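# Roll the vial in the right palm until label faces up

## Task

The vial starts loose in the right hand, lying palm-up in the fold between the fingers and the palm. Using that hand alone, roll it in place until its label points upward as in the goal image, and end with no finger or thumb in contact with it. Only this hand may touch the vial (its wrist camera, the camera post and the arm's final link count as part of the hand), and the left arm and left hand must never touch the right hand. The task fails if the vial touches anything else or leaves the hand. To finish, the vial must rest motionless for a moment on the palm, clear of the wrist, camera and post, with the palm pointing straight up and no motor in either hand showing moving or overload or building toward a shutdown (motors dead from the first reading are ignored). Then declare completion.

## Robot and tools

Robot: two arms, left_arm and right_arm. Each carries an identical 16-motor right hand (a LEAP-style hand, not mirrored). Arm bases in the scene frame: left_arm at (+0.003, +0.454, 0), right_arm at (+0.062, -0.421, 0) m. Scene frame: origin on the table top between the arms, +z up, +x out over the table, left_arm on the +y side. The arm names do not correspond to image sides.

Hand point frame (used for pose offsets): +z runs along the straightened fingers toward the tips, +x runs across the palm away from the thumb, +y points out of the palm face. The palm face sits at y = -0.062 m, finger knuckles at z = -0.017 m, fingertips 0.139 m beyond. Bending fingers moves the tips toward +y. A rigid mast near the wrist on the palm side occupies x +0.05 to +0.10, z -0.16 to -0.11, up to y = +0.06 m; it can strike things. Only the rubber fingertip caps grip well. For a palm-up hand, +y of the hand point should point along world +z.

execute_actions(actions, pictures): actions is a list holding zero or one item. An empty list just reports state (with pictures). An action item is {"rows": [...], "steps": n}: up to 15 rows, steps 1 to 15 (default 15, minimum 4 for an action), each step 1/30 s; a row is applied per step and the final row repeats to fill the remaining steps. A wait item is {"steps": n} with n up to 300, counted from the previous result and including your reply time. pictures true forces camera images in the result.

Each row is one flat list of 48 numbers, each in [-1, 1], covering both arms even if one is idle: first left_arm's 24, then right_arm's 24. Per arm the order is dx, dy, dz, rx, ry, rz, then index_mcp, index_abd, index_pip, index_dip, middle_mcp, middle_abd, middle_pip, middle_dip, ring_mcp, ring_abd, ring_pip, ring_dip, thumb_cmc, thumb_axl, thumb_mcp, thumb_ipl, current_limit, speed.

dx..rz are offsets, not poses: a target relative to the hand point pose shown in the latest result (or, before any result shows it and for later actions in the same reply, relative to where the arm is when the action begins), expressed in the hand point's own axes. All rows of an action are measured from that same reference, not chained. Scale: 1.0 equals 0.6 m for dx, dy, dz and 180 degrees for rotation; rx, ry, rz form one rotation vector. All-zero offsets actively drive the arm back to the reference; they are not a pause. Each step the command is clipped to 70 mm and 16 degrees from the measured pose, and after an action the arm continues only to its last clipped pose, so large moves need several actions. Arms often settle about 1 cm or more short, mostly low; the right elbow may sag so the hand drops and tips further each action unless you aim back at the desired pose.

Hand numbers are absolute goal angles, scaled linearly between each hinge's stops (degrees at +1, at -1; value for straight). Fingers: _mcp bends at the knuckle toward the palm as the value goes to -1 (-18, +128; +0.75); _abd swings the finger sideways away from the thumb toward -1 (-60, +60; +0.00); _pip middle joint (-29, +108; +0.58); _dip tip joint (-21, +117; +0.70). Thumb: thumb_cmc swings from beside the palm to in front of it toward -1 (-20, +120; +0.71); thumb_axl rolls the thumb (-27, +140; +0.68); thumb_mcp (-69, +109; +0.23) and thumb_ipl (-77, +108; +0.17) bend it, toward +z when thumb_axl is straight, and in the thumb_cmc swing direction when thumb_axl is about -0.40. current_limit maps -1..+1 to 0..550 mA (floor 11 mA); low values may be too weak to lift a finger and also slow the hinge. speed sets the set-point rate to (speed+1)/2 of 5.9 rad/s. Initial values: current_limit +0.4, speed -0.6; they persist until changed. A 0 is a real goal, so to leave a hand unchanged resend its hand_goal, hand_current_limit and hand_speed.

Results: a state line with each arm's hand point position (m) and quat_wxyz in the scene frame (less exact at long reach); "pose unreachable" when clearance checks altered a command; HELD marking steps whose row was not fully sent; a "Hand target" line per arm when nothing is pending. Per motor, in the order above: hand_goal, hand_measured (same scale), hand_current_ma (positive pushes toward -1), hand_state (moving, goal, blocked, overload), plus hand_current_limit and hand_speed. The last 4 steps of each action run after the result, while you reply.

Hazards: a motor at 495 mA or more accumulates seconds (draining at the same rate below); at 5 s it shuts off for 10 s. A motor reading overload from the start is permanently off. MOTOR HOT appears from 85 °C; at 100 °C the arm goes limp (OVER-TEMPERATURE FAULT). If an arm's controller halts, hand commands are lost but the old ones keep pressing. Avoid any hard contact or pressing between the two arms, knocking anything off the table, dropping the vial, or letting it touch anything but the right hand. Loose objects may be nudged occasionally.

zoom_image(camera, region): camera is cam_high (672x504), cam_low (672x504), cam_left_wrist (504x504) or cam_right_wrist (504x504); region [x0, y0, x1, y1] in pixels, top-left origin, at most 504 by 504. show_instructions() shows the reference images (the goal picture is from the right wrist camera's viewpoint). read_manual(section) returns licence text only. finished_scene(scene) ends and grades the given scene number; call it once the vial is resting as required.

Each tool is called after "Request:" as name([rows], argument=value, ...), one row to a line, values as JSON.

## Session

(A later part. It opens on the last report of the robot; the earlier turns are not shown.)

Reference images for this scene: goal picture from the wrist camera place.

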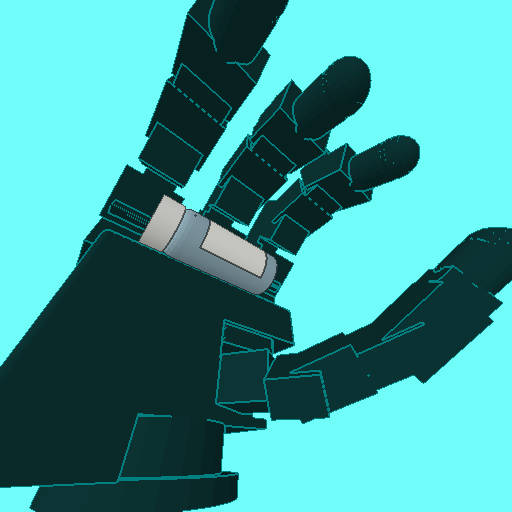

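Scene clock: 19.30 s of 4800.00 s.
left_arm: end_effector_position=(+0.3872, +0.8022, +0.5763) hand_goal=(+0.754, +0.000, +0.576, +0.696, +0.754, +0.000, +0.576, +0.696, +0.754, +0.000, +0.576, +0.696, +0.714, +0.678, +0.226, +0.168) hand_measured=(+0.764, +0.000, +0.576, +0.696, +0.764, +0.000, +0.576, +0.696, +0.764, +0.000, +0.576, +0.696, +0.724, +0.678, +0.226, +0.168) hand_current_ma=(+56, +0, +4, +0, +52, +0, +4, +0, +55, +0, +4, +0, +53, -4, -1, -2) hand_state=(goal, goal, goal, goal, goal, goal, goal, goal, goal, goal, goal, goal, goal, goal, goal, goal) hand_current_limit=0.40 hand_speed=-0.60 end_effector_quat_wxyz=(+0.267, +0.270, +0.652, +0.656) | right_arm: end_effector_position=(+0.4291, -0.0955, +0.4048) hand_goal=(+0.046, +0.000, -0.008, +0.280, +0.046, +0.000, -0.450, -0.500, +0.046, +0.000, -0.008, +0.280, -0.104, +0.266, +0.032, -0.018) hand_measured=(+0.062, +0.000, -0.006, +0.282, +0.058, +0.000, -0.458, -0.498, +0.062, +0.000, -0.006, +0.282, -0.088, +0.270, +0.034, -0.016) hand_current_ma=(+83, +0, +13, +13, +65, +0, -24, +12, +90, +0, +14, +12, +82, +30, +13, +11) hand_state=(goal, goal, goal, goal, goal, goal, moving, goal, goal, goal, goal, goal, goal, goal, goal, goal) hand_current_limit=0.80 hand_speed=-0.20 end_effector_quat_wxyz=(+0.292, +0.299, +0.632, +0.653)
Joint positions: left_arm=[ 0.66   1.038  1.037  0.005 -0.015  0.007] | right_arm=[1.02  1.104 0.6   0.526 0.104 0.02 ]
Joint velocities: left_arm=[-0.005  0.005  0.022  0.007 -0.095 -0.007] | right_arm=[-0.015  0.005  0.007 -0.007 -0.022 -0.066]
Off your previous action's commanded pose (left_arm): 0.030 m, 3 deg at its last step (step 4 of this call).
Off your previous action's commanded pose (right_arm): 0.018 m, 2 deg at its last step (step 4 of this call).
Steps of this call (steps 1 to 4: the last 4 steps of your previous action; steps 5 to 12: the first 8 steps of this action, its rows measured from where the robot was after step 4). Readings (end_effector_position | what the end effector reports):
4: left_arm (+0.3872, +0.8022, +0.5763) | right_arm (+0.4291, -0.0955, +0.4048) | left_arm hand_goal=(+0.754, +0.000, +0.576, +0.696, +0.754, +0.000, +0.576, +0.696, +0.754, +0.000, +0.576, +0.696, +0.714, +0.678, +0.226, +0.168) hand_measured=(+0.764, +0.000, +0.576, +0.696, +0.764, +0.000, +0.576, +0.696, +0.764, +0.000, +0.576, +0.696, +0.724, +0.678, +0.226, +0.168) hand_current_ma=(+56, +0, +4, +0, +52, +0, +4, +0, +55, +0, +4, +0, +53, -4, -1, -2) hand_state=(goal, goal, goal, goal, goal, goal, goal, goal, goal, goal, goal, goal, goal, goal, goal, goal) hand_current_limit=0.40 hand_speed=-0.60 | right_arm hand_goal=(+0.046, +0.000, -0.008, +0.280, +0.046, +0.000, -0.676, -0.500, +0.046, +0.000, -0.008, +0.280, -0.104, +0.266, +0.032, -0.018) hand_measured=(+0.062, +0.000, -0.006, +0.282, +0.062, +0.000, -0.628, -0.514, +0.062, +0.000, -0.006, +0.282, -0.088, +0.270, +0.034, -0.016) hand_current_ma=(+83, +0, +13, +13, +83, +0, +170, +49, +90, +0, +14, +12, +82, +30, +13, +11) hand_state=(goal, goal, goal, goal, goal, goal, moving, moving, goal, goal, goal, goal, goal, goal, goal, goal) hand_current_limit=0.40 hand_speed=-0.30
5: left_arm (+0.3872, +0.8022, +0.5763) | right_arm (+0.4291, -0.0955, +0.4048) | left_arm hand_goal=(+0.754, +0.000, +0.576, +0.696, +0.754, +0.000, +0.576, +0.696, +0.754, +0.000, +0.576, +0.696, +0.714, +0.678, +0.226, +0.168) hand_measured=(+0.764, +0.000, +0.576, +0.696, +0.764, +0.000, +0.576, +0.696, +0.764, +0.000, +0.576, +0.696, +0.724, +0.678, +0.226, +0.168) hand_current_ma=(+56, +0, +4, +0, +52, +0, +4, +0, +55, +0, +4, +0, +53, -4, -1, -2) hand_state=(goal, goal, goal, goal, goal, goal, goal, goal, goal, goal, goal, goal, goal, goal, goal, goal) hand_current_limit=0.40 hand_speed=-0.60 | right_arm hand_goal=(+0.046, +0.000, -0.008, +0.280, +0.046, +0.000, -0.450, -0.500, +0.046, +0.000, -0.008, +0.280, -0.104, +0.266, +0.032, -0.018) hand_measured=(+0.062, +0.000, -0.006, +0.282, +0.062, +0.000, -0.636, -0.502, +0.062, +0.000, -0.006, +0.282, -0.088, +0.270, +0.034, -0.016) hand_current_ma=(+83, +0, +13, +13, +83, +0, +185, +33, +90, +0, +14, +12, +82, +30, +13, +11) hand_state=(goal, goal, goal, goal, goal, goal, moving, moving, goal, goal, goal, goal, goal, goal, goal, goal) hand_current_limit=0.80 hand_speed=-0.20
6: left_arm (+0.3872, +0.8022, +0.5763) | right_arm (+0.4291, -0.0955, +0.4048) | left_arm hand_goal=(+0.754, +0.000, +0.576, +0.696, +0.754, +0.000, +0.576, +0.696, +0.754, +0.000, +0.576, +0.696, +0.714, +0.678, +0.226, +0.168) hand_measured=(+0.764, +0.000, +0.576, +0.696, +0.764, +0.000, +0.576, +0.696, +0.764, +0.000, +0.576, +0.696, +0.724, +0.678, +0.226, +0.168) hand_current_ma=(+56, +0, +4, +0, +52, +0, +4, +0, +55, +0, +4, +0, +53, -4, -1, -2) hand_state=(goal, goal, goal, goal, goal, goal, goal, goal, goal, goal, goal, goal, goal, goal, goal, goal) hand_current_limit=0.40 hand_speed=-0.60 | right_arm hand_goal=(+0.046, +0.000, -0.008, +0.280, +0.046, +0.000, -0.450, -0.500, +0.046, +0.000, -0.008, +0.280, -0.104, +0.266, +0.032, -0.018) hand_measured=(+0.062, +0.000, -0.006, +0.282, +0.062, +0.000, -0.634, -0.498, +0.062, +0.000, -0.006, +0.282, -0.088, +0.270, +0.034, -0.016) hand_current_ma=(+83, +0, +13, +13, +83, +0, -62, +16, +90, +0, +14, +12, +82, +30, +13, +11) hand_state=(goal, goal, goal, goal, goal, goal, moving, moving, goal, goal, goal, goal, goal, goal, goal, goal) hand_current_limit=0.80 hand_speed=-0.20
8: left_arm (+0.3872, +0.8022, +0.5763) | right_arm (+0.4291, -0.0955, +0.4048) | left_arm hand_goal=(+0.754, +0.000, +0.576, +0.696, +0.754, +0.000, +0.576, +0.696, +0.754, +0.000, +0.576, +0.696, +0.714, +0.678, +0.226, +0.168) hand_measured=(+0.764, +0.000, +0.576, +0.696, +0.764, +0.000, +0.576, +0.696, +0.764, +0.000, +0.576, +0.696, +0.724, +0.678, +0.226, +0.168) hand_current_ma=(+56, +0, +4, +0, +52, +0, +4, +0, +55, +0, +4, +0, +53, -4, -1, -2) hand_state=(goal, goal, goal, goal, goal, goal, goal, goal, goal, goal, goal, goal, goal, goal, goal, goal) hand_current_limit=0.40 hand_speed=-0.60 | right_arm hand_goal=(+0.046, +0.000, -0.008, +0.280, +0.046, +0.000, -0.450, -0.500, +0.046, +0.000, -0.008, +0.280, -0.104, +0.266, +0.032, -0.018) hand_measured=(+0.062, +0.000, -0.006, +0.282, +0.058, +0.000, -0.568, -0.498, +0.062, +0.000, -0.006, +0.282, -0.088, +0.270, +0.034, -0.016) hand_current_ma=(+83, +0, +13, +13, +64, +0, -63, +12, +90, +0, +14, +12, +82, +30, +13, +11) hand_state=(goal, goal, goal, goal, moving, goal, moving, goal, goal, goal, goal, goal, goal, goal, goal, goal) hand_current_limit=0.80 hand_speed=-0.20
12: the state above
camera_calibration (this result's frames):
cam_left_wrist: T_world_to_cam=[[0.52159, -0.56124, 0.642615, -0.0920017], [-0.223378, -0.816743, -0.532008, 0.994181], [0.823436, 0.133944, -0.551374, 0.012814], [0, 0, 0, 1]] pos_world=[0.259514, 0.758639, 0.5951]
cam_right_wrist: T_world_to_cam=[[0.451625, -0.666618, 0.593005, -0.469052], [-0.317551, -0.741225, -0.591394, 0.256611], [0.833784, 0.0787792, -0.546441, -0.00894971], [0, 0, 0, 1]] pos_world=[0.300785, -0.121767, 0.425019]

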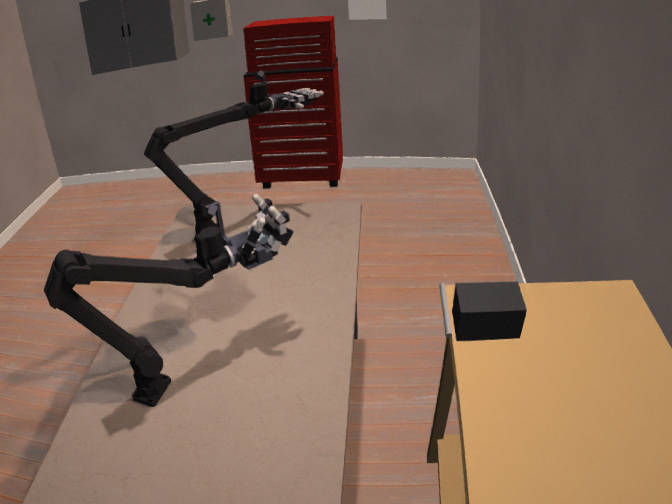

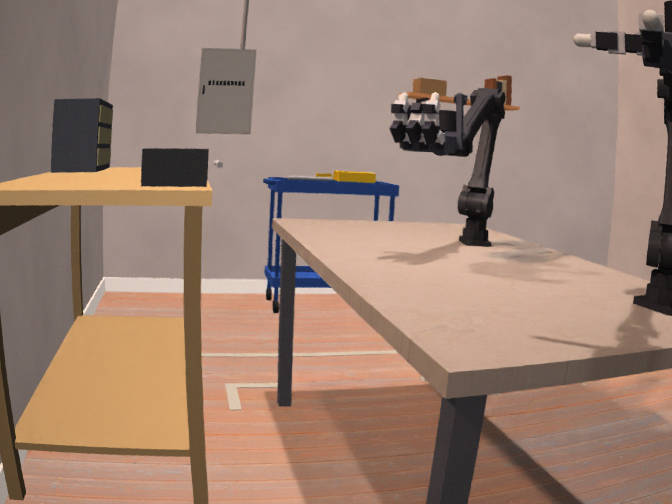

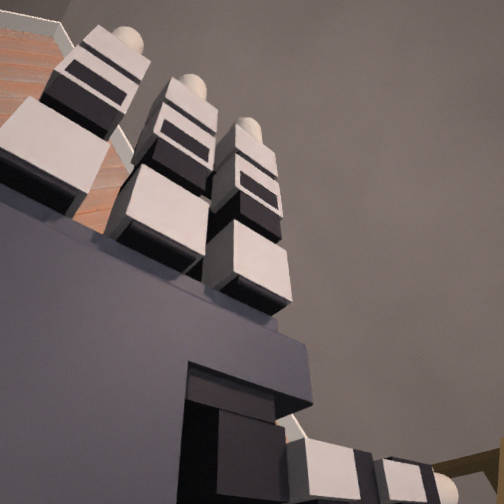

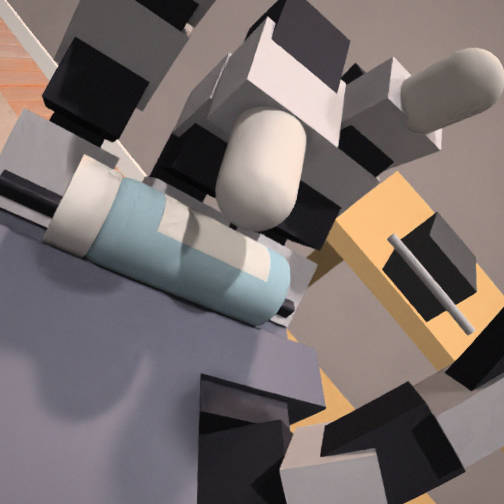

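Request:
execute_actions([
  {"rows":[[0,0.0478,-0.0121,-0.0166,0,0,0.754,0,0.576,0.696,0.754,0,0.576,0.696,0.754,0,0.576,0.696,0.714,0.678,0.226,0.168,0.4,-0.6,0.001,0.0303,0.0034,-0.0107,0,0.0012,0.046,0,-0.008,0.28,0.046,0,-0.47,-0.68,0.046,0,-0.008,0.28,-0.104,0.266,0.032,-0.018,0.8,-0.2],[0,0.0478,-0.0121,-0.0166,0,0,0.754,0,0.576,0.696,0.754,0,0.576,0.696,0.754,0,0.576,0.696,0.714,0.678,0.226,0.168,0.4,-0.6,0.001,0.0303,0.0034,-0.0107,0,0.0012,0.046,0,-0.008,0.28,0.046,0,-0.47,-0.68,0.046,0,-0.008,0.28,-0.104,0.266,0.032,-0.018,0.8,-0.2],[0,0.0478,-0.0121,-0.0166,0,0,0.754,0,0.576,0.696,0.754,0,0.576,0.696,0.754,0,0.576,0.696,0.714,0.678,0.226,0.168,0.4,-0.6,0.001,0.0303,0.0034,-0.0107,0,0.0012,0.046,0,-0.008,0.28,0.046,0,-0.47,-0.68,0.046,0,-0.008,0.28,-0.104,0.266,0.032,-0.018,0.8,-0.2],[0,0.0478,-0.0121,-0.0166,0,0,0.754,0,0.576,0.696,0.754,0,0.576,0.696,0.754,0,0.576,0.696,0.714,0.678,0.226,0.168,0.4,-0.6,0.001,0.0303,0.0034,-0.0107,0,0.0012,0.046,0,-0.008,0.28,0.046,0,-0.47,-0.68,0.046,0,-0.008,0.28,-0.104,0.266,0.032,-0.018,0.8,-0.2],[0,0.0478,-0.0121,-0.0166,0,0,0.754,0,0.576,0.696,0.754,0,0.576,0.696,0.754,0,0.576,0.696,0.714,0.678,0.226,0.168,0.4,-0.6,0.001,0.0303,0.0034,-0.0107,0,0.0012,0.046,0,-0.008,0.28,0.046,0,-0.562,-0.68,0.046,0,-0.008,0.28,-0.104,0.266,0.032,-0.018,0.4,-0.3],[0,0.0478,-0.0121,-0.0166,0,0,0.754,0,0.576,0.696,0.754,0,0.576,0.696,0.754,0,0.576,0.696,0.714,0.678,0.226,0.168,0.4,-0.6,0.001,0.0303,0.0034,-0.0107,0,0.0012,0.046,0,-0.008,0.28,0.046,0,-0.562,-0.68,0.046,0,-0.008,0.28,-0.104,0.266,0.032,-0.018,0.4,-0.3],[0,0.0478,-0.0121,-0.0166,0,0,0.754,0,0.576,0.696,0.754,0,0.576,0.696,0.754,0,0.576,0.696,0.714,0.678,0.226,0.168,0.4,-0.6,0.001,0.0303,0.0034,-0.0107,0,0.0012,0.046,0,-0.008,0.28,0.046,0,-0.562,-0.68,0.046,0,-0.008,0.28,-0.104,0.266,0.032,-0.018,0.4,-0.3],[0,0.0478,-0.0121,-0.0166,0,0,0.754,0,0.576,0.696,0.754,0,0.576,0.696,0.754,0,0.576,0.696,0.714,0.678,0.226,0.168,0.4,-0.6,0.001,0.0303,0.0034,-0.0107,0,0.0012,0.046,0,-0.008,0.28,0.046,0,-0.573,-0.66,0.046,0,-0.008,0.28,-0.104,0.266,0.032,-0.018,0.4,-0.3],[0,0.0478,-0.0121,-0.0166,0,0,0.754,0,0.576,0.696,0.754,0,0.576,0.696,0.754,0,0.576,0.696,0.714,0.678,0.226,0.168,0.4,-0.6,0.001,0.0303,0.0034,-0.0107,0,0.0012,0.046,0,-0.008,0.28,0.046,0,-0.586,-0.635,0.046,0,-0.008,0.28,-0.104,0.266,0.032,-0.018,0.4,-0.3],[0,0.0478,-0.0121,-0.0166,0,0,0.754,0,0.576,0.696,0.754,0,0.576,0.696,0.754,0,0.576,0.696,0.714,0.678,0.226,0.168,0.4,-0.6,0.001,0.0303,0.0034,-0.0107,0,0.0012,0.046,0,-0.008,0.28,0.046,0,-0.603,-0.61,0.046,0,-0.008,0.28,-0.104,0.266,0.032,-0.018,0.4,-0.3],[0,0.0478,-0.0121,-0.0166,0,0,0.754,0,0.576,0.696,0.754,0,0.576,0.696,0.754,0,0.576,0.696,0.714,0.678,0.226,0.168,0.4,-0.6,0.001,0.0303,0.0034,-0.0107,0,0.0012,0.046,0,-0.008,0.28,0.046,0,-0.619,-0.585,0.046,0,-0.008,0.28,-0.104,0.266,0.032,-0.018,0.4,-0.3],[0,0.0478,-0.0121,-0.0166,0,0,0.754,0,0.576,0.696,0.754,0,0.576,0.696,0.754,0,0.576,0.696,0.714,0.678,0.226,0.168,0.4,-0.6,0.001,0.0303,0.0034,-0.0107,0,0.0012,0.046,0,-0.008,0.28,0.046,0,-0.635,-0.56,0.046,0,-0.008,0.28,-0.104,0.266,0.032,-0.018,0.4,-0.3],[0,0.0478,-0.0121,-0.0166,0,0,0.754,0,0.576,0.696,0.754,0,0.576,0.696,0.754,0,0.576,0.696,0.714,0.678,0.226,0.168,0.4,-0.6,0.001,0.0303,0.0034,-0.0107,0,0.0012,0.046,0,-0.008,0.28,0.046,0,-0.656,-0.53,0.046,0,-0.008,0.28,-0.104,0.266,0.032,-0.018,0.4,-0.3],[0,0.0478,-0.0121,-0.0166,0,0,0.754,0,0.576,0.696,0.754,0,0.576,0.696,0.754,0,0.576,0.696,0.714,0.678,0.226,0.168,0.4,-0.6,0.001,0.0303,0.0034,-0.0107,0,0.0012,0.046,0,-0.008,0.28,0.046,0,-0.676,-0.5,0.046,0,-0.008,0.28,-0.104,0.266,0.032,-0.018,0.4,-0.3]],"steps":15},
])

Request:
execute_actions([
  {"rows":[[0,0.0478,-0.0121,-0.0166,0,0,0.754,0,0.576,0.696,0.754,0,0.576,0.696,0.754,0,0.576,0.696,0.714,0.678,0.226,0.168,0.4,-0.6,0.001,0.0303,0.0034,-0.0107,0,0.0012,0.046,0,-0.008,0.28,0.046,0,-0.676,-0.5,0.046,0,-0.008,0.28,-0.104,0.266,0.032,-0.018,0.4,-0.3],[0,0.0478,-0.0121,-0.0166,0,0,0.754,0,0.576,0.696,0.754,0,0.576,0.696,0.754,0,0.576,0.696,0.714,0.678,0.226,0.168,0.4,-0.6,0.001,0.0303,0.0034,-0.0107,0,0.0012,0.046,0,-0.008,0.28,0.046,0,-0.45,-0.5,0.046,0,-0.008,0.28,-0.104,0.266,0.032,-0.018,0.8,-0.2]],"steps":12},
], pictures=true)

Request:
zoom_image(camera="cam_right_wrist", region=[30, 130, 330, 350])

Request:
show_instructions()

Scene clock: 20.80 s of 4800.00 s.
left_arm: end_effector_position=(+0.3872, +0.8022, +0.5763) hand_goal=(+0.754, +0.000, +0.576, +0.696, +0.754, +0.000, +0.576, +0.696, +0.754, +0.000, +0.576, +0.696, +0.714, +0.678, +0.226, +0.168) hand_measured=(+0.764, +0.000, +0.576, +0.696, +0.764, +0.000, +0.576, +0.696, +0.764, +0.000, +0.576, +0.696, +0.724, +0.678, +0.226, +0.168) hand_current_ma=(+56, +0, +4, +0, +52, +0, +4, +0, +55, +0, +4, +0, +53, -4, -1, -2) hand_state=(goal, goal, goal, goal, goal, goal, goal, goal, goal, goal, goal, goal, goal, goal, goal, goal) hand_current_limit=0.40 hand_speed=-0.60 end_effector_quat_wxyz=(+0.267, +0.270, +0.652, +0.656) | right_arm: end_effector_position=(+0.4291, -0.0955, +0.4048) hand_goal=(+0.046, +0.000, -0.008, +0.280, +0.046, +0.000, -0.618, -0.584, +0.046, +0.000, -0.008, +0.280, -0.104, +0.266, +0.032, -0.018) hand_measured=(+0.062, +0.000, -0.006, +0.282, +0.062, +0.000, -0.540, -0.642, +0.062, +0.000, -0.006, +0.282, -0.088, +0.270, +0.034, -0.016) hand_current_ma=(+83, +0, +13, +13, +116, +0, +271, -34, +90, +0, +14, +12, +82, +30, +13, +11) hand_state=(goal, goal, goal, goal, moving, goal, moving, moving, goal, goal, goal, goal, goal, goal, goal, goal) hand_current_limit=0.40 hand_speed=-0.30 end_effector_quat_wxyz=(+0.292, +0.299, +0.632, +0.653)
Joint positions: left_arm=[ 0.66   1.038  1.037  0.005 -0.015  0.007] | right_arm=[1.02  1.104 0.6   0.526 0.104 0.02 ]
Joint velocities: left_arm=[-0.005 -0.015 -0.002 -0.037  0.022 -0.022] | right_arm=[-0.005  0.005  0.007 -0.007 -0.007 -0.007]
Off your previous action's commanded pose (left_arm): 0.030 m, 3 deg at its last step (step 4 of this call).
Off your previous action's commanded pose (right_arm): 0.018 m, 2 deg at its last step (step 4 of this call).
Steps of this call (steps 1 to 4: the last 4 steps of your previous action; steps 5 to 34: nothing new was sent; steps 35 to 45: the first 11 steps of this action). Readings (end_effector_position | what the end effector reports):
35: left_arm (+0.3872, +0.8022, +0.5763) | right_arm (+0.4291, -0.0955, +0.4048) | left_arm hand_goal=(+0.754, +0.000, +0.576, +0.696, +0.754, +0.000, +0.576, +0.696, +0.754, +0.000, +0.576, +0.696, +0.714, +0.678, +0.226, +0.168) hand_measured=(+0.764, +0.000, +0.576, +0.696, +0.764, +0.000, +0.576, +0.696, +0.764, +0.000, +0.576, +0.696, +0.724, +0.678, +0.226, +0.168) hand_current_ma=(+56, +0, +4, +0, +52, +0, +4, +0, +55, +0, +4, +0, +53, -4, -1, -2) hand_state=(goal, goal, goal, goal, goal, goal, goal, goal, goal, goal, goal, goal, goal, goal, goal, goal) hand_current_limit=0.40 hand_speed=-0.60 | right_arm hand_goal=(+0.046, +0.000, -0.008, +0.280, +0.046, +0.000, -0.470, -0.680, +0.046, +0.000, -0.008, +0.280, -0.104, +0.266, +0.032, -0.018) hand_measured=(+0.062, +0.000, -0.006, +0.282, +0.058, +0.000, -0.456, -0.498, +0.062, +0.000, -0.006, +0.282, -0.088, +0.270, +0.034, -0.016) hand_current_ma=(+83, +0, +13, +13, +65, +0, -31, +12, +90, +0, +14, +12, +82, +30, +13, +11) hand_state=(goal, goal, goal, goal, goal, goal, moving, moving, goal, goal, goal, goal, goal, goal, goal, goal) hand_current_limit=0.80 hand_speed=-0.20
36: left_arm (+0.3872, +0.8022, +0.5763) | right_arm (+0.4291, -0.0955, +0.4048) | left_arm hand_goal=(+0.754, +0.000, +0.576, +0.696, +0.754, +0.000, +0.576, +0.696, +0.754, +0.000, +0.576, +0.696, +0.714, +0.678, +0.226, +0.168) hand_measured=(+0.764, +0.000, +0.576, +0.696, +0.764, +0.000, +0.576, +0.696, +0.764, +0.000, +0.576, +0.696, +0.724, +0.678, +0.226, +0.168) hand_current_ma=(+56, +0, +4, +0, +52, +0, +4, +0, +55, +0, +4, +0, +53, -4, -1, -2) hand_state=(goal, goal, goal, goal, goal, goal, goal, goal, goal, goal, goal, goal, goal, goal, goal, goal) hand_current_limit=0.40 hand_speed=-0.60 | right_arm hand_goal=(+0.046, +0.000, -0.008, +0.280, +0.046, +0.000, -0.470, -0.680, +0.046, +0.000, -0.008, +0.280, -0.104, +0.266, +0.032, -0.018) hand_measured=(+0.062, +0.000, -0.006, +0.282, +0.058, +0.000, -0.456, -0.502, +0.062, +0.000, -0.006, +0.282, -0.088, +0.270, +0.034, -0.016) hand_current_ma=(+83, +0, +13, +13, +65, +0, +42, +174, +90, +0, +14, +12, +82, +30, +13, +11) hand_state=(goal, goal, goal, goal, goal, goal, moving, moving, goal, goal, goal, goal, goal, goal, goal, goal) hand_current_limit=0.80 hand_speed=-0.20
38: left_arm (+0.3872, +0.8022, +0.5763) | right_arm (+0.4291, -0.0955, +0.4048) | left_arm hand_goal=(+0.754, +0.000, +0.576, +0.696, +0.754, +0.000, +0.576, +0.696, +0.754, +0.000, +0.576, +0.696, +0.714, +0.678, +0.226, +0.168) hand_measured=(+0.764, +0.000, +0.576, +0.696, +0.764, +0.000, +0.576, +0.696, +0.764, +0.000, +0.576, +0.696, +0.724, +0.678, +0.226, +0.168) hand_current_ma=(+56, +0, +4, +0, +52, +0, +4, +0, +55, +0, +4, +0, +53, -4, -1, -2) hand_state=(goal, goal, goal, goal, goal, goal, goal, goal, goal, goal, goal, goal, goal, goal, goal, goal) hand_current_limit=0.40 hand_speed=-0.60 | right_arm hand_goal=(+0.046, +0.000, -0.008, +0.280, +0.046, +0.000, -0.470, -0.680, +0.046, +0.000, -0.008, +0.280, -0.104, +0.266, +0.032, -0.018) hand_measured=(+0.062, +0.000, -0.006, +0.282, +0.058, +0.000, -0.468, -0.582, +0.062, +0.000, -0.006, +0.282, -0.088, +0.270, +0.034, -0.016) hand_current_ma=(+83, +0, +13, +13, +65, +0, +0, +105, +90, +0, +14, +12, +82, +30, +13, +11) hand_state=(goal, goal, goal, goal, goal, goal, moving, moving, goal, goal, goal, goal, goal, goal, goal, goal) hand_current_limit=0.80 hand_speed=-0.20
42: left_arm (+0.3872, +0.8022, +0.5763) | right_arm (+0.4291, -0.0955, +0.4048) | left_arm hand_goal=(+0.754, +0.000, +0.576, +0.696, +0.754, +0.000, +0.576, +0.696, +0.754, +0.000, +0.576, +0.696, +0.714, +0.678, +0.226, +0.168) hand_measured=(+0.764, +0.000, +0.576, +0.696, +0.764, +0.000, +0.576, +0.696, +0.764, +0.000, +0.576, +0.696, +0.724, +0.678, +0.226, +0.168) hand_current_ma=(+56, +0, +4, +0, +52, +0, +4, +0, +55, +0, +4, +0, +53, -4, -1, -2) hand_state=(goal, goal, goal, goal, goal, goal, goal, goal, goal, goal, goal, goal, goal, goal, goal, goal) hand_current_limit=0.40 hand_speed=-0.60 | right_arm hand_goal=(+0.046, +0.000, -0.008, +0.280, +0.046, +0.000, -0.572, -0.660, +0.046, +0.000, -0.008, +0.280, -0.104, +0.266, +0.032, -0.018) hand_measured=(+0.062, +0.000, -0.006, +0.282, +0.058, +0.000, -0.526, -0.674, +0.062, +0.000, -0.006, +0.282, -0.088, +0.270, +0.034, -0.016) hand_current_ma=(+83, +0, +13, +13, +65, +0, +193, +64, +90, +0, +14, +12, +82, +30, +13, +11) hand_state=(goal, goal, goal, goal, goal, goal, moving, moving, goal, goal, goal, goal, goal, goal, goal, goal) hand_current_limit=0.40 hand_speed=-0.30
45: the state above

Scene clock: 21.20 s of 4800.00 s.
left_arm: end_effector_position=(+0.3872, +0.8022, +0.5763) hand_goal=(+0.754, +0.000, +0.576, +0.696, +0.754, +0.000, +0.576, +0.696, +0.754, +0.000, +0.576, +0.696, +0.714, +0.678, +0.226, +0.168) hand_measured=(+0.764, +0.000, +0.576, +0.696, +0.764, +0.000, +0.576, +0.696, +0.764, +0.000, +0.576, +0.696, +0.724, +0.678, +0.226, +0.168) hand_current_ma=(+56, +0, +4, +0, +52, +0, +4, +0, +55, +0, +4, +0, +53, -4, -1, -2) hand_state=(goal, goal, goal, goal, goal, goal, goal, goal, goal, goal, goal, goal, goal, goal, goal, goal) hand_current_limit=0.40 hand_speed=-0.60 end_effector_quat_wxyz=(+0.267, +0.270, +0.652, +0.656) | right_arm: end_effector_position=(+0.4291, -0.0955, +0.4048) hand_goal=(+0.046, +0.000, -0.008, +0.280, +0.046, +0.000, -0.450, -0.500, +0.046, +0.000, -0.008, +0.280, -0.104, +0.266, +0.032, -0.018) hand_measured=(+0.062, +0.000, -0.006, +0.282, +0.058, +0.000, -0.464, -0.498, +0.062, +0.000, -0.006, +0.282, -0.088, +0.270, +0.034, -0.016) hand_current_ma=(+82, +0, +13, +13, +66, +0, -8, +9, +90, +0, +14, +12, +82, +30, +13, +11) hand_state=(goal, goal, goal, goal, goal, goal, moving, goal, goal, goal, goal, goal, goal, goal, goal, goal) hand_current_limit=0.80 hand_speed=-0.20 end_effector_quat_wxyz=(+0.292, +0.299, +0.632, +0.653)
Joint positions: left_arm=[ 0.66   1.038  1.037  0.005 -0.015  0.007] | right_arm=[1.02  1.104 0.6   0.526 0.104 0.02 ]
Joint velocities: left_arm=[-0.024 -0.015 -0.002 -0.007 -0.051 -0.022] | right_arm=[-0.005 -0.005 -0.017 -0.002  0.095 -0.007]
Off your previous action's commanded pose (left_arm): 0.030 m, 3 deg at its last step (step 4 of this call).
Off your previous action's commanded pose (right_arm): 0.018 m, 2 deg at its last step (step 4 of this call).
Steps of this call (steps 1 to 4: the last 4 steps of your previous action; steps 5 to 12: the first 8 steps of this action, its rows measured from where the robot was after step 4). Readings (end_effector_position | what the end effector reports):
4: left_arm (+0.3872, +0.8022, +0.5763) | right_arm (+0.4291, -0.0955, +0.4048) | left_arm hand_goal=(+0.754, +0.000, +0.576, +0.696, +0.754, +0.000, +0.576, +0.696, +0.754, +0.000, +0.576, +0.696, +0.714, +0.678, +0.226, +0.168) hand_measured=(+0.764, +0.000, +0.576, +0.696, +0.764, +0.000, +0.576, +0.696, +0.764, +0.000, +0.576, +0.696, +0.724, +0.678, +0.226, +0.168) hand_current_ma=(+56, +0, +4, +0, +52, +0, +4, +0, +55, +0, +4, +0, +53, -4, -1, -2) hand_state=(goal, goal, goal, goal, goal, goal, goal, goal, goal, goal, goal, goal, goal, goal, goal, goal) hand_current_limit=0.40 hand_speed=-0.60 | right_arm hand_goal=(+0.046, +0.000, -0.008, +0.280, +0.046, +0.000, -0.676, -0.500, +0.046, +0.000, -0.008, +0.280, -0.104, +0.266, +0.032, -0.018) hand_measured=(+0.062, +0.000, -0.006, +0.282, +0.064, +0.000, -0.606, -0.542, +0.062, +0.000, -0.006, +0.282, -0.088, +0.270, +0.034, -0.016) hand_current_ma=(+83, +0, +13, +13, +91, +0, +84, -52, +90, +0, +14, +12, +82, +30, +13, +11) hand_state=(goal, goal, goal, goal, moving, goal, moving, moving, goal, goal, goal, goal, goal, goal, goal, goal) hand_current_limit=0.40 hand_speed=-0.30
5: left_arm (+0.3872, +0.8022, +0.5763) | right_arm (+0.4291, -0.0955, +0.4048) | left_arm hand_goal=(+0.754, +0.000, +0.576, +0.696, +0.754, +0.000, +0.576, +0.696, +0.754, +0.000, +0.576, +0.696, +0.714, +0.678, +0.226, +0.168) hand_measured=(+0.764, +0.000, +0.576, +0.696, +0.764, +0.000, +0.576, +0.696, +0.764, +0.000, +0.576, +0.696, +0.724, +0.678, +0.226, +0.168) hand_current_ma=(+56, +0, +4, +0, +52, +0, +4, +0, +55, +0, +4, +0, +53, -4, -1, -2) hand_state=(goal, goal, goal, goal, goal, goal, goal, goal, goal, goal, goal, goal, goal, goal, goal, goal) hand_current_limit=0.40 hand_speed=-0.60 | right_arm hand_goal=(+0.046, +0.000, -0.008, +0.280, +0.046, +0.000, -0.676, -0.500, +0.046, +0.000, -0.008, +0.280, -0.104, +0.266, +0.032, -0.018) hand_measured=(+0.062, +0.000, -0.006, +0.282, +0.064, +0.000, -0.626, -0.516, +0.062, +0.000, -0.006, +0.282, -0.088, +0.270, +0.034, -0.016) hand_current_ma=(+82, +0, +13, +13, +96, +0, +146, +36, +90, +0, +14, +12, +82, +30, +13, +11) hand_state=(goal, goal, goal, goal, moving, goal, moving, moving, goal, goal, goal, goal, goal, goal, goal, goal) hand_current_limit=0.40 hand_speed=-0.30
6: left_arm (+0.3872, +0.8022, +0.5763) | right_arm (+0.4291, -0.0955, +0.4048) | left_arm hand_goal=(+0.754, +0.000, +0.576, +0.696, +0.754, +0.000, +0.576, +0.696, +0.754, +0.000, +0.576, +0.696, +0.714, +0.678, +0.226, +0.168) hand_measured=(+0.764, +0.000, +0.576, +0.696, +0.764, +0.000, +0.576, +0.696, +0.764, +0.000, +0.576, +0.696, +0.724, +0.678, +0.226, +0.168) hand_current_ma=(+56, +0, +4, +0, +52, +0, +4, +0, +55, +0, +4, +0, +53, -4, -1, -2) hand_state=(goal, goal, goal, goal, goal, goal, goal, goal, goal, goal, goal, goal, goal, goal, goal, goal) hand_current_limit=0.40 hand_speed=-0.60 | right_arm hand_goal=(+0.046, +0.000, -0.008, +0.280, +0.046, +0.000, -0.450, -0.500, +0.046, +0.000, -0.008, +0.280, -0.104, +0.266, +0.032, -0.018) hand_measured=(+0.062, +0.000, -0.006, +0.282, +0.064, +0.000, -0.636, -0.502, +0.062, +0.000, -0.006, +0.282, -0.088, +0.270, +0.034, -0.016) hand_current_ma=(+82, +0, +13, +13, +96, +0, +194, +36, +90, +0, +14, +12, +82, +30, +13, +11) hand_state=(goal, goal, goal, goal, goal, goal, moving, moving, goal, goal, goal, goal, goal, goal, goal, goal) hand_current_limit=0.80 hand_speed=-0.20
8: left_arm (+0.3872, +0.8022, +0.5763) | right_arm (+0.4291, -0.0955, +0.4048) | left_arm hand_goal=(+0.754, +0.000, +0.576, +0.696, +0.754, +0.000, +0.576, +0.696, +0.754, +0.000, +0.576, +0.696, +0.714, +0.678, +0.226, +0.168) hand_measured=(+0.764, +0.000, +0.576, +0.696, +0.764, +0.000, +0.576, +0.696, +0.764, +0.000, +0.576, +0.696, +0.724, +0.678, +0.226, +0.168) hand_current_ma=(+56, +0, +4, +0, +52, +0, +4, +0, +55, +0, +4, +0, +53, -4, -1, -2) hand_state=(goal, goal, goal, goal, goal, goal, goal, goal, goal, goal, goal, goal, goal, goal, goal, goal) hand_current_limit=0.40 hand_speed=-0.60 | right_arm hand_goal=(+0.046, +0.000, -0.008, +0.280, +0.046, +0.000, -0.450, -0.500, +0.046, +0.000, -0.008, +0.280, -0.104, +0.266, +0.032, -0.018) hand_measured=(+0.062, +0.000, -0.006, +0.282, +0.062, +0.000, -0.614, -0.498, +0.062, +0.000, -0.006, +0.282, -0.088, +0.270, +0.034, -0.016) hand_current_ma=(+82, +0, +13, +13, +61, +0, -145, +9, +90, +0, +14, +12, +82, +30, +13, +11) hand_state=(goal, goal, goal, goal, moving, goal, moving, moving, goal, goal, goal, goal, goal, goal, goal, goal) hand_current_limit=0.80 hand_speed=-0.20
12: the state above
camera_calibration (this result's frames):
cam_left_wrist: T_world_to_cam=[[0.52159, -0.56124, 0.642615, -0.0920017], [-0.223378, -0.816743, -0.532008, 0.994181], [0.823436, 0.133944, -0.551374, 0.012814], [0, 0, 0, 1]] pos_world=[0.259514, 0.758639, 0.5951]
cam_right_wrist: T_world_to_cam=[[0.451625, -0.666618, 0.593005, -0.469052], [-0.317551, -0.741225, -0.591394, 0.256611], [0.833784, 0.0787792, -0.546441, -0.00894971], [0, 0, 0, 1]] pos_world=[0.300785, -0.121767, 0.425019]

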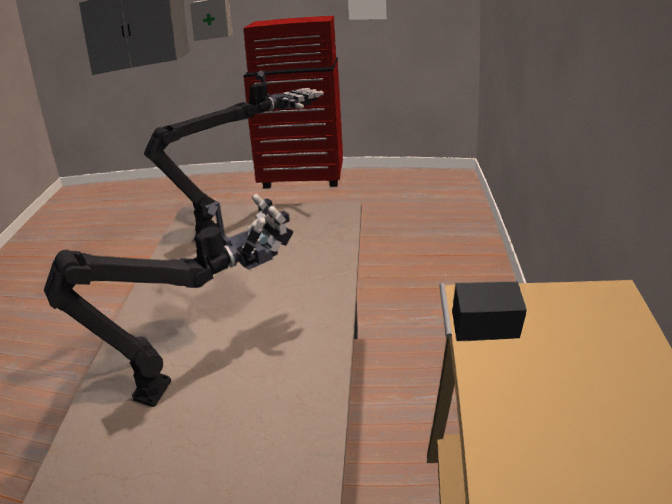

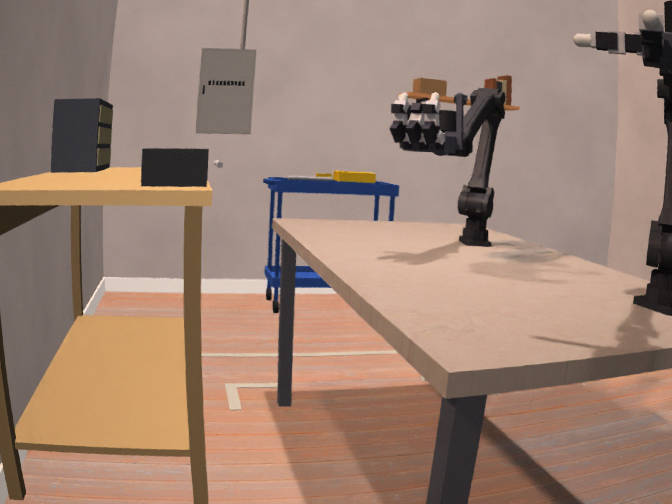

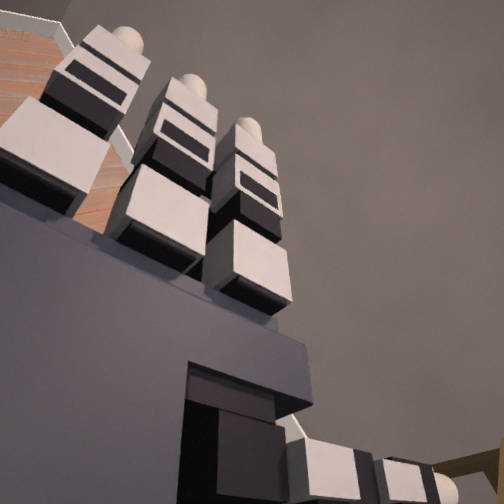

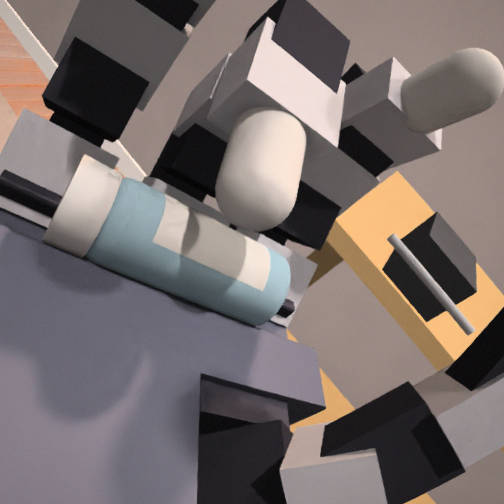

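Region (30, 130, 330, 350) of cam_right_wrist's 504x504 image, scaled by 1.680, with more detail than that image has; it fills the top 370 rows of this view, and the rest is white.

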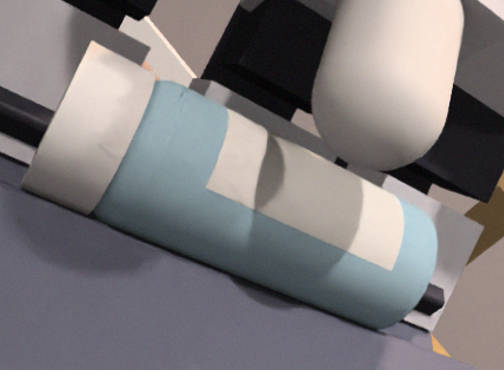

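Reference images for this scene: goal picture from the wrist camera place.

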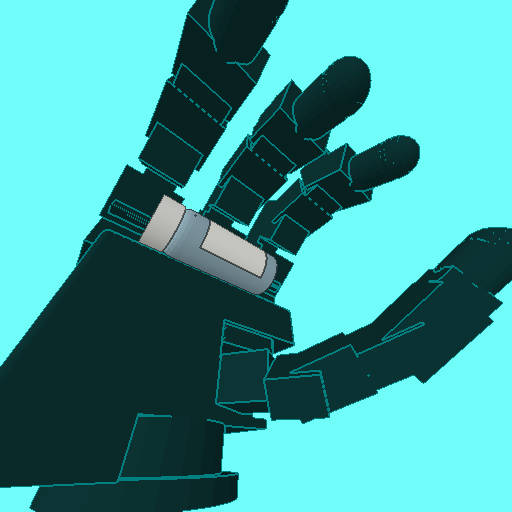

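The label now covers about 55% of the visible width, as in the goal picture, so I'm opening the finger.

Request:
execute_actions([
  {"rows":[[0,0.0478,-0.0121,-0.0166,0,0,0.754,0,0.576,0.696,0.754,0,0.576,0.696,0.754,0,0.576,0.696,0.714,0.678,0.226,0.168,0.4,-0.6,0.001,0.0303,0.0034,-0.0107,0,0.0012,0.046,0,-0.008,0.28,0.046,0,-0.008,0.28,0.046,0,-0.008,0.28,-0.104,0.266,0.032,-0.018,0.8,-0.2]],"steps":4},
])

Request:
execute_actions([
  {"steps":45},
], pictures=true)

Request:
zoom_image(camera="cam_right_wrist", region=[30, 130, 330, 350])

Scene clock: 21.40 s of 4800.00 s.
left_arm: end_effector_position=(+0.3872, +0.8022, +0.5763) hand_goal=(+0.754, +0.000, +0.576, +0.696, +0.754, +0.000, +0.576, +0.696, +0.754, +0.000, +0.576, +0.696, +0.714, +0.678, +0.226, +0.168) hand_measured=(+0.764, +0.000, +0.576, +0.696, +0.764, +0.000, +0.576, +0.696, +0.764, +0.000, +0.576, +0.696, +0.724, +0.678, +0.226, +0.168) hand_current_ma=(+56, +0, +4, +0, +52, +0, +4, +0, +55, +0, +4, +0, +53, -4, -1, -2) hand_state=(goal, goal, goal, goal, goal, goal, goal, goal, goal, goal, goal, goal, goal, goal, goal, goal) hand_current_limit=0.40 hand_speed=-0.60 end_effector_quat_wxyz=(+0.267, +0.270, +0.652, +0.656) | right_arm: end_effector_position=(+0.4291, -0.0955, +0.4048) hand_goal=(+0.046, +0.000, -0.008, +0.280, +0.046, +0.000, -0.450, -0.500, +0.046, +0.000, -0.008, +0.280, -0.104, +0.266, +0.032, -0.018) hand_measured=(+0.062, +0.000, -0.006, +0.282, +0.058, +0.000, -0.456, -0.498, +0.062, +0.000, -0.006, +0.282, -0.088, +0.270, +0.034, -0.016) hand_current_ma=(+82, +0, +13, +13, +66, +0, -31, +9, +90, +0, +14, +12, +82, +30, +13, +11) hand_state=(goal, goal, goal, goal, goal, goal, goal, goal, goal, goal, goal, goal, goal, goal, goal, goal) hand_current_limit=0.80 hand_speed=-0.20 end_effector_quat_wxyz=(+0.292, +0.299, +0.632, +0.653)
Joint positions: left_arm=[ 0.66   1.038  1.037  0.005 -0.015  0.007] | right_arm=[1.02  1.104 0.6   0.526 0.104 0.02 ]
Joint velocities: left_arm=[-0.015 -0.005  0.012 -0.007 -0.022 -0.051] | right_arm=[ 0.005  0.005 -0.012  0.012 -0.037 -0.037]
Off your previous action's commanded pose (left_arm): 0.030 m, 3 deg at its last step (step 4 of this call).
Off your previous action's commanded pose (right_arm): 0.018 m, 2 deg at its last step (step 4 of this call).
Kept back: the last 4 steps of this action.
Steps of this call (steps 1 to 4: the last 4 steps of your previous action; steps 5 to 6: nothing new was sent). Readings (end_effector_position | what the end effector reports):
1: left_arm (+0.3872, +0.8022, +0.5763) | right_arm (+0.4291, -0.0955, +0.4048) | left_arm hand_goal=(+0.754, +0.000, +0.576, +0.696, +0.754, +0.000, +0.576, +0.696, +0.754, +0.000, +0.576, +0.696, +0.714, +0.678, +0.226, +0.168) hand_measured=(+0.764, +0.000, +0.576, +0.696, +0.764, +0.000, +0.576, +0.696, +0.764, +0.000, +0.576, +0.696, +0.724, +0.678, +0.226, +0.168) hand_current_ma=(+56, +0, +4, +0, +52, +0, +4, +0, +55, +0, +4, +0, +53, -4, -1, -2) hand_state=(goal, goal, goal, goal, goal, goal, goal, goal, goal, goal, goal, goal, goal, goal, goal, goal) hand_current_limit=0.40 hand_speed=-0.60 | right_arm hand_goal=(+0.046, +0.000, -0.008, +0.280, +0.046, +0.000, -0.450, -0.500, +0.046, +0.000, -0.008, +0.280, -0.104, +0.266, +0.032, -0.018) hand_measured=(+0.062, +0.000, -0.006, +0.282, +0.058, +0.000, -0.458, -0.498, +0.062, +0.000, -0.006, +0.282, -0.088, +0.270, +0.034, -0.016) hand_current_ma=(+82, +0, +13, +13, +66, +0, -24, +9, +90, +0, +14, +12, +82, +30, +13, +11) hand_state=(goal, goal, goal, goal, goal, goal, moving, goal, goal, goal, goal, goal, goal, goal, goal, goal) hand_current_limit=0.80 hand_speed=-0.20
2: left_arm (+0.3872, +0.8022, +0.5763) | right_arm (+0.4291, -0.0955, +0.4048) | left_arm hand_goal=(+0.754, +0.000, +0.576, +0.696, +0.754, +0.000, +0.576, +0.696, +0.754, +0.000, +0.576, +0.696, +0.714, +0.678, +0.226, +0.168) hand_measured=(+0.764, +0.000, +0.576, +0.696, +0.764, +0.000, +0.576, +0.696, +0.764, +0.000, +0.576, +0.696, +0.724, +0.678, +0.226, +0.168) hand_current_ma=(+56, +0, +4, +0, +52, +0, +4, +0, +55, +0, +4, +0, +53, -4, -1, -2) hand_state=(goal, goal, goal, goal, goal, goal, goal, goal, goal, goal, goal, goal, goal, goal, goal, goal) hand_current_limit=0.40 hand_speed=-0.60 | right_arm hand_goal=(+0.046, +0.000, -0.008, +0.280, +0.046, +0.000, -0.450, -0.500, +0.046, +0.000, -0.008, +0.280, -0.104, +0.266, +0.032, -0.018) hand_measured=(+0.062, +0.000, -0.006, +0.282, +0.058, +0.000, -0.456, -0.498, +0.062, +0.000, -0.006, +0.282, -0.088, +0.270, +0.034, -0.016) hand_current_ma=(+82, +0, +13, +13, +66, +0, -29, +9, +90, +0, +14, +12, +82, +30, +13, +11) hand_state=(goal, goal, goal, goal, goal, goal, moving, goal, goal, goal, goal, goal, goal, goal, goal, goal) hand_current_limit=0.80 hand_speed=-0.20
4: left_arm (+0.3872, +0.8022, +0.5763) | right_arm (+0.4291, -0.0955, +0.4048) | left_arm hand_goal=(+0.754, +0.000, +0.576, +0.696, +0.754, +0.000, +0.576, +0.696, +0.754, +0.000, +0.576, +0.696, +0.714, +0.678, +0.226, +0.168) hand_measured=(+0.764, +0.000, +0.576, +0.696, +0.764, +0.000, +0.576, +0.696, +0.764, +0.000, +0.576, +0.696, +0.724, +0.678, +0.226, +0.168) hand_current_ma=(+56, +0, +4, +0, +52, +0, +4, +0, +55, +0, +4, +0, +53, -4, -1, -2) hand_state=(goal, goal, goal, goal, goal, goal, goal, goal, goal, goal, goal, goal, goal, goal, goal, goal) hand_current_limit=0.40 hand_speed=-0.60 | right_arm hand_goal=(+0.046, +0.000, -0.008, +0.280, +0.046, +0.000, -0.450, -0.500, +0.046, +0.000, -0.008, +0.280, -0.104, +0.266, +0.032, -0.018) hand_measured=(+0.062, +0.000, -0.006, +0.282, +0.058, +0.000, -0.456, -0.498, +0.062, +0.000, -0.006, +0.282, -0.088, +0.270, +0.034, -0.016) hand_current_ma=(+82, +0, +13, +13, +66, +0, -31, +9, +90, +0, +14, +12, +82, +30, +13, +11) hand_state=(goal, goal, goal, goal, goal, goal, goal, goal, goal, goal, goal, goal, goal, goal, goal, goal) hand_current_limit=0.80 hand_speed=-0.20
6: the state above

Scene clock: 22.90 s of 4800.00 s.
left_arm: end_effector_position=(+0.3872, +0.8022, +0.5763) hand_goal=(+0.754, +0.000, +0.576, +0.696, +0.754, +0.000, +0.576, +0.696, +0.754, +0.000, +0.576, +0.696, +0.714, +0.678, +0.226, +0.168) hand_measured=(+0.764, +0.000, +0.576, +0.696, +0.764, +0.000, +0.576, +0.696, +0.764, +0.000, +0.576, +0.696, +0.724, +0.678, +0.226, +0.168) hand_current_ma=(+56, +0, +4, +0, +52, +0, +4, +0, +55, +0, +4, +0, +53, -4, -1, -2) hand_state=(goal, goal, goal, goal, goal, goal, goal, goal, goal, goal, goal, goal, goal, goal, goal, goal) hand_current_limit=0.40 hand_speed=-0.60 end_effector_quat_wxyz=(+0.267, +0.270, +0.652, +0.656) | right_arm: end_effector_position=(+0.4291, -0.0955, +0.4048) hand_goal=(+0.046, +0.000, -0.008, +0.280, +0.046, +0.000, -0.008, +0.280, +0.046, +0.000, -0.008, +0.280, -0.104, +0.266, +0.032, -0.018) hand_measured=(+0.062, +0.000, -0.006, +0.282, +0.058, +0.000, -0.010, +0.276, +0.062, +0.000, -0.006, +0.282, -0.088, +0.270, +0.034, -0.016) hand_current_ma=(+82, +0, +13, +13, +63, +0, -14, -19, +90, +0, +14, +12, +82, +30, +13, +11) hand_state=(goal, goal, goal, goal, goal, goal, goal, goal, goal, goal, goal, goal, goal, goal, goal, goal) hand_current_limit=0.80 hand_speed=-0.20 end_effector_quat_wxyz=(+0.292, +0.299, +0.632, +0.653)
Joint positions: left_arm=[ 0.66   1.038  1.037  0.005 -0.015  0.007] | right_arm=[1.02  1.104 0.6   0.526 0.104 0.02 ]
Joint velocities: left_arm=[-0.015 -0.005 -0.012  0.002  0.022  0.037] | right_arm=[-0.015  0.005 -0.012 -0.022 -0.022  0.007]
Hand target (left_arm): +0.381, +0.796, +0.604; +0.273, +0.263, +0.635, +0.673
Hand target (right_arm): +0.430, -0.095, +0.423; +0.295, +0.296, +0.620, +0.664
Off the commanded pose (left_arm): 0.030 m, 3 deg.
Off the commanded pose (right_arm): 0.018 m, 2 deg.
Kept back: nothing.
Steps of this call (steps 1 to 4: the last 4 steps of your previous action; steps 5 to 45: nothing new was sent). Readings (end_effector_position | what the end effector reports):
1: left_arm (+0.3872, +0.8022, +0.5763) | right_arm (+0.4291, -0.0955, +0.4048) | left_arm hand_goal=(+0.754, +0.000, +0.576, +0.696, +0.754, +0.000, +0.576, +0.696, +0.754, +0.000, +0.576, +0.696, +0.714, +0.678, +0.226, +0.168) hand_measured=(+0.764, +0.000, +0.576, +0.696, +0.764, +0.000, +0.576, +0.696, +0.764, +0.000, +0.576, +0.696, +0.724, +0.678, +0.226, +0.168) hand_current_ma=(+56, +0, +4, +0, +52, +0, +4, +0, +55, +0, +4, +0, +53, -4, -1, -2) hand_state=(goal, goal, goal, goal, goal, goal, goal, goal, goal, goal, goal, goal, goal, goal, goal, goal) hand_current_limit=0.40 hand_speed=-0.60 | right_arm hand_goal=(+0.046, +0.000, -0.008, +0.280, +0.046, +0.000, -0.008, +0.280, +0.046, +0.000, -0.008, +0.280, -0.104, +0.266, +0.032, -0.018) hand_measured=(+0.062, +0.000, -0.006, +0.282, +0.058, +0.000, -0.456, -0.498, +0.062, +0.000, -0.006, +0.282, -0.088, +0.270, +0.034, -0.016) hand_current_ma=(+82, +0, +13, +13, +66, +0, -31, +9, +90, +0, +14, +12, +82, +30, +13, +11) hand_state=(goal, goal, goal, goal, goal, goal, moving, moving, goal, goal, goal, goal, goal, goal, goal, goal) hand_current_limit=0.80 hand_speed=-0.20
2: left_arm (+0.3872, +0.8022, +0.5763) | right_arm (+0.4291, -0.0955, +0.4048) | left_arm hand_goal=(+0.754, +0.000, +0.576, +0.696, +0.754, +0.000, +0.576, +0.696, +0.754, +0.000, +0.576, +0.696, +0.714, +0.678, +0.226, +0.168) hand_measured=(+0.764, +0.000, +0.576, +0.696, +0.764, +0.000, +0.576, +0.696, +0.764, +0.000, +0.576, +0.696, +0.724, +0.678, +0.226, +0.168) hand_current_ma=(+56, +0, +4, +0, +52, +0, +4, +0, +55, +0, +4, +0, +53, -4, -1, -2) hand_state=(goal, goal, goal, goal, goal, goal, goal, goal, goal, goal, goal, goal, goal, goal, goal, goal) hand_current_limit=0.40 hand_speed=-0.60 | right_arm hand_goal=(+0.046, +0.000, -0.008, +0.280, +0.046, +0.000, -0.008, +0.280, +0.046, +0.000, -0.008, +0.280, -0.104, +0.266, +0.032, -0.018) hand_measured=(+0.062, +0.000, -0.006, +0.282, +0.058, +0.000, -0.452, -0.494, +0.062, +0.000, -0.006, +0.282, -0.088, +0.270, +0.034, -0.016) hand_current_ma=(+82, +0, +13, +13, +59, +0, -192, -175, +90, +0, +14, +12, +82, +30, +13, +11) hand_state=(goal, goal, goal, goal, moving, goal, moving, moving, goal, goal, goal, goal, goal, goal, goal, goal) hand_current_limit=0.80 hand_speed=-0.20
4: left_arm (+0.3872, +0.8022, +0.5763) | right_arm (+0.4291, -0.0955, +0.4048) | left_arm hand_goal=(+0.754, +0.000, +0.576, +0.696, +0.754, +0.000, +0.576, +0.696, +0.754, +0.000, +0.576, +0.696, +0.714, +0.678, +0.226, +0.168) hand_measured=(+0.764, +0.000, +0.576, +0.696, +0.764, +0.000, +0.576, +0.696, +0.764, +0.000, +0.576, +0.696, +0.724, +0.678, +0.226, +0.168) hand_current_ma=(+56, +0, +4, +0, +52, +0, +4, +0, +55, +0, +4, +0, +53, -4, -1, -2) hand_state=(goal, goal, goal, goal, goal, goal, goal, goal, goal, goal, goal, goal, goal, goal, goal, goal) hand_current_limit=0.40 hand_speed=-0.60 | right_arm hand_goal=(+0.046, +0.000, -0.008, +0.280, +0.046, +0.000, -0.008, +0.280, +0.046, +0.000, -0.008, +0.280, -0.104, +0.266, +0.032, -0.018) hand_measured=(+0.062, +0.000, -0.006, +0.282, +0.058, +0.000, -0.372, -0.416, +0.062, +0.000, -0.006, +0.282, -0.088, +0.270, +0.034, -0.016) hand_current_ma=(+82, +0, +13, +13, +63, +0, -123, -106, +90, +0, +14, +12, +82, +30, +13, +11) hand_state=(goal, goal, goal, goal, goal, goal, moving, moving, goal, goal, goal, goal, goal, goal, goal, goal) hand_current_limit=0.80 hand_speed=-0.20
8: left_arm (+0.3872, +0.8022, +0.5763) | right_arm (+0.4291, -0.0955, +0.4048) | left_arm hand_goal=(+0.754, +0.000, +0.576, +0.696, +0.754, +0.000, +0.576, +0.696, +0.754, +0.000, +0.576, +0.696, +0.714, +0.678, +0.226, +0.168) hand_measured=(+0.764, +0.000, +0.576, +0.696, +0.764, +0.000, +0.576, +0.696, +0.764, +0.000, +0.576, +0.696, +0.724, +0.678, +0.226, +0.168) hand_current_ma=(+56, +0, +4, +0, +52, +0, +4, +0, +55, +0, +4, +0, +53, -4, -1, -2) hand_state=(goal, goal, goal, goal, goal, goal, goal, goal, goal, goal, goal, goal, goal, goal, goal, goal) hand_current_limit=0.40 hand_speed=-0.60 | right_arm hand_goal=(+0.046, +0.000, -0.008, +0.280, +0.046, +0.000, -0.008, +0.280, +0.046, +0.000, -0.008, +0.280, -0.104, +0.266, +0.032, -0.018) hand_measured=(+0.062, +0.000, -0.006, +0.282, +0.058, +0.000, -0.186, -0.228, +0.062, +0.000, -0.006, +0.282, -0.088, +0.270, +0.034, -0.016) hand_current_ma=(+82, +0, +13, +13, +63, +0, -92, -91, +90, +0, +14, +12, +82, +30, +13, +11) hand_state=(goal, goal, goal, goal, goal, goal, moving, moving, goal, goal, goal, goal, goal, goal, goal, goal) hand_current_limit=0.80 hand_speed=-0.20
45: the state above
camera_calibration (this result's frames):
cam_left_wrist: T_world_to_cam=[[0.52159, -0.56124, 0.642615, -0.0920017], [-0.223378, -0.816743, -0.532008, 0.994181], [0.823436, 0.133944, -0.551374, 0.012814], [0, 0, 0, 1]] pos_world=[0.259514, 0.758639, 0.5951]
cam_right_wrist: T_world_to_cam=[[0.451625, -0.666618, 0.593005, -0.469052], [-0.317551, -0.741225, -0.591394, 0.256611], [0.833784, 0.0787792, -0.546441, -0.00894971], [0, 0, 0, 1]] pos_world=[0.300785, -0.121767, 0.425019]

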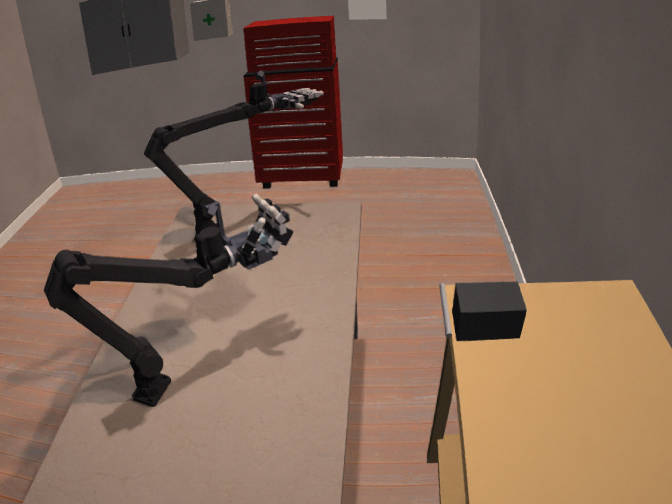

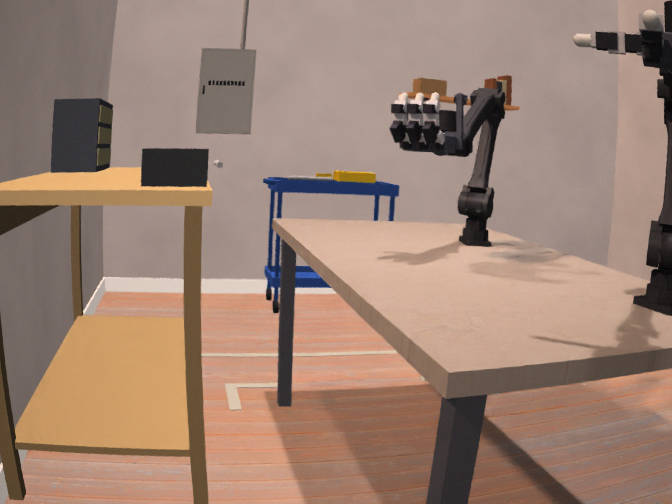

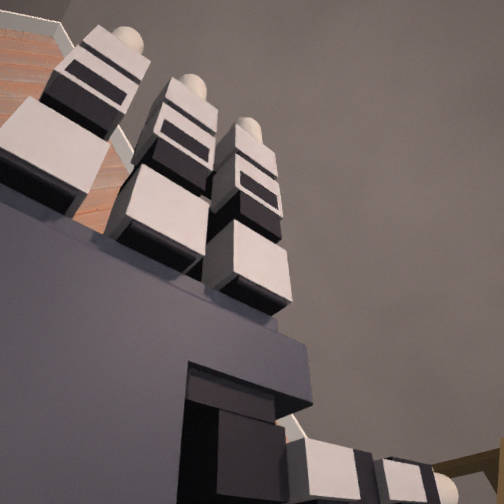

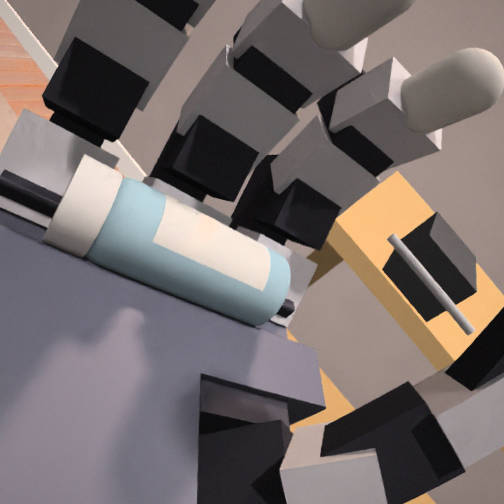

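Region (30, 130, 330, 350) of cam_right_wrist's 504x504 image, scaled by 1.680, with more detail than that image has; it fills the top 370 rows of this view, and the rest is white.

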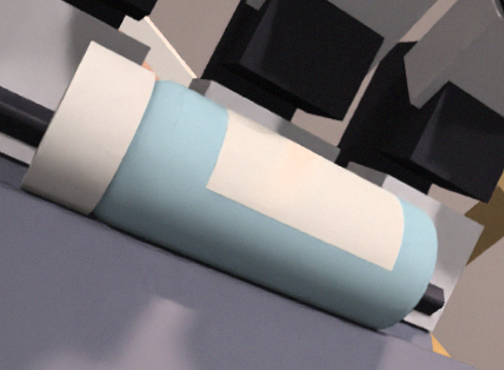

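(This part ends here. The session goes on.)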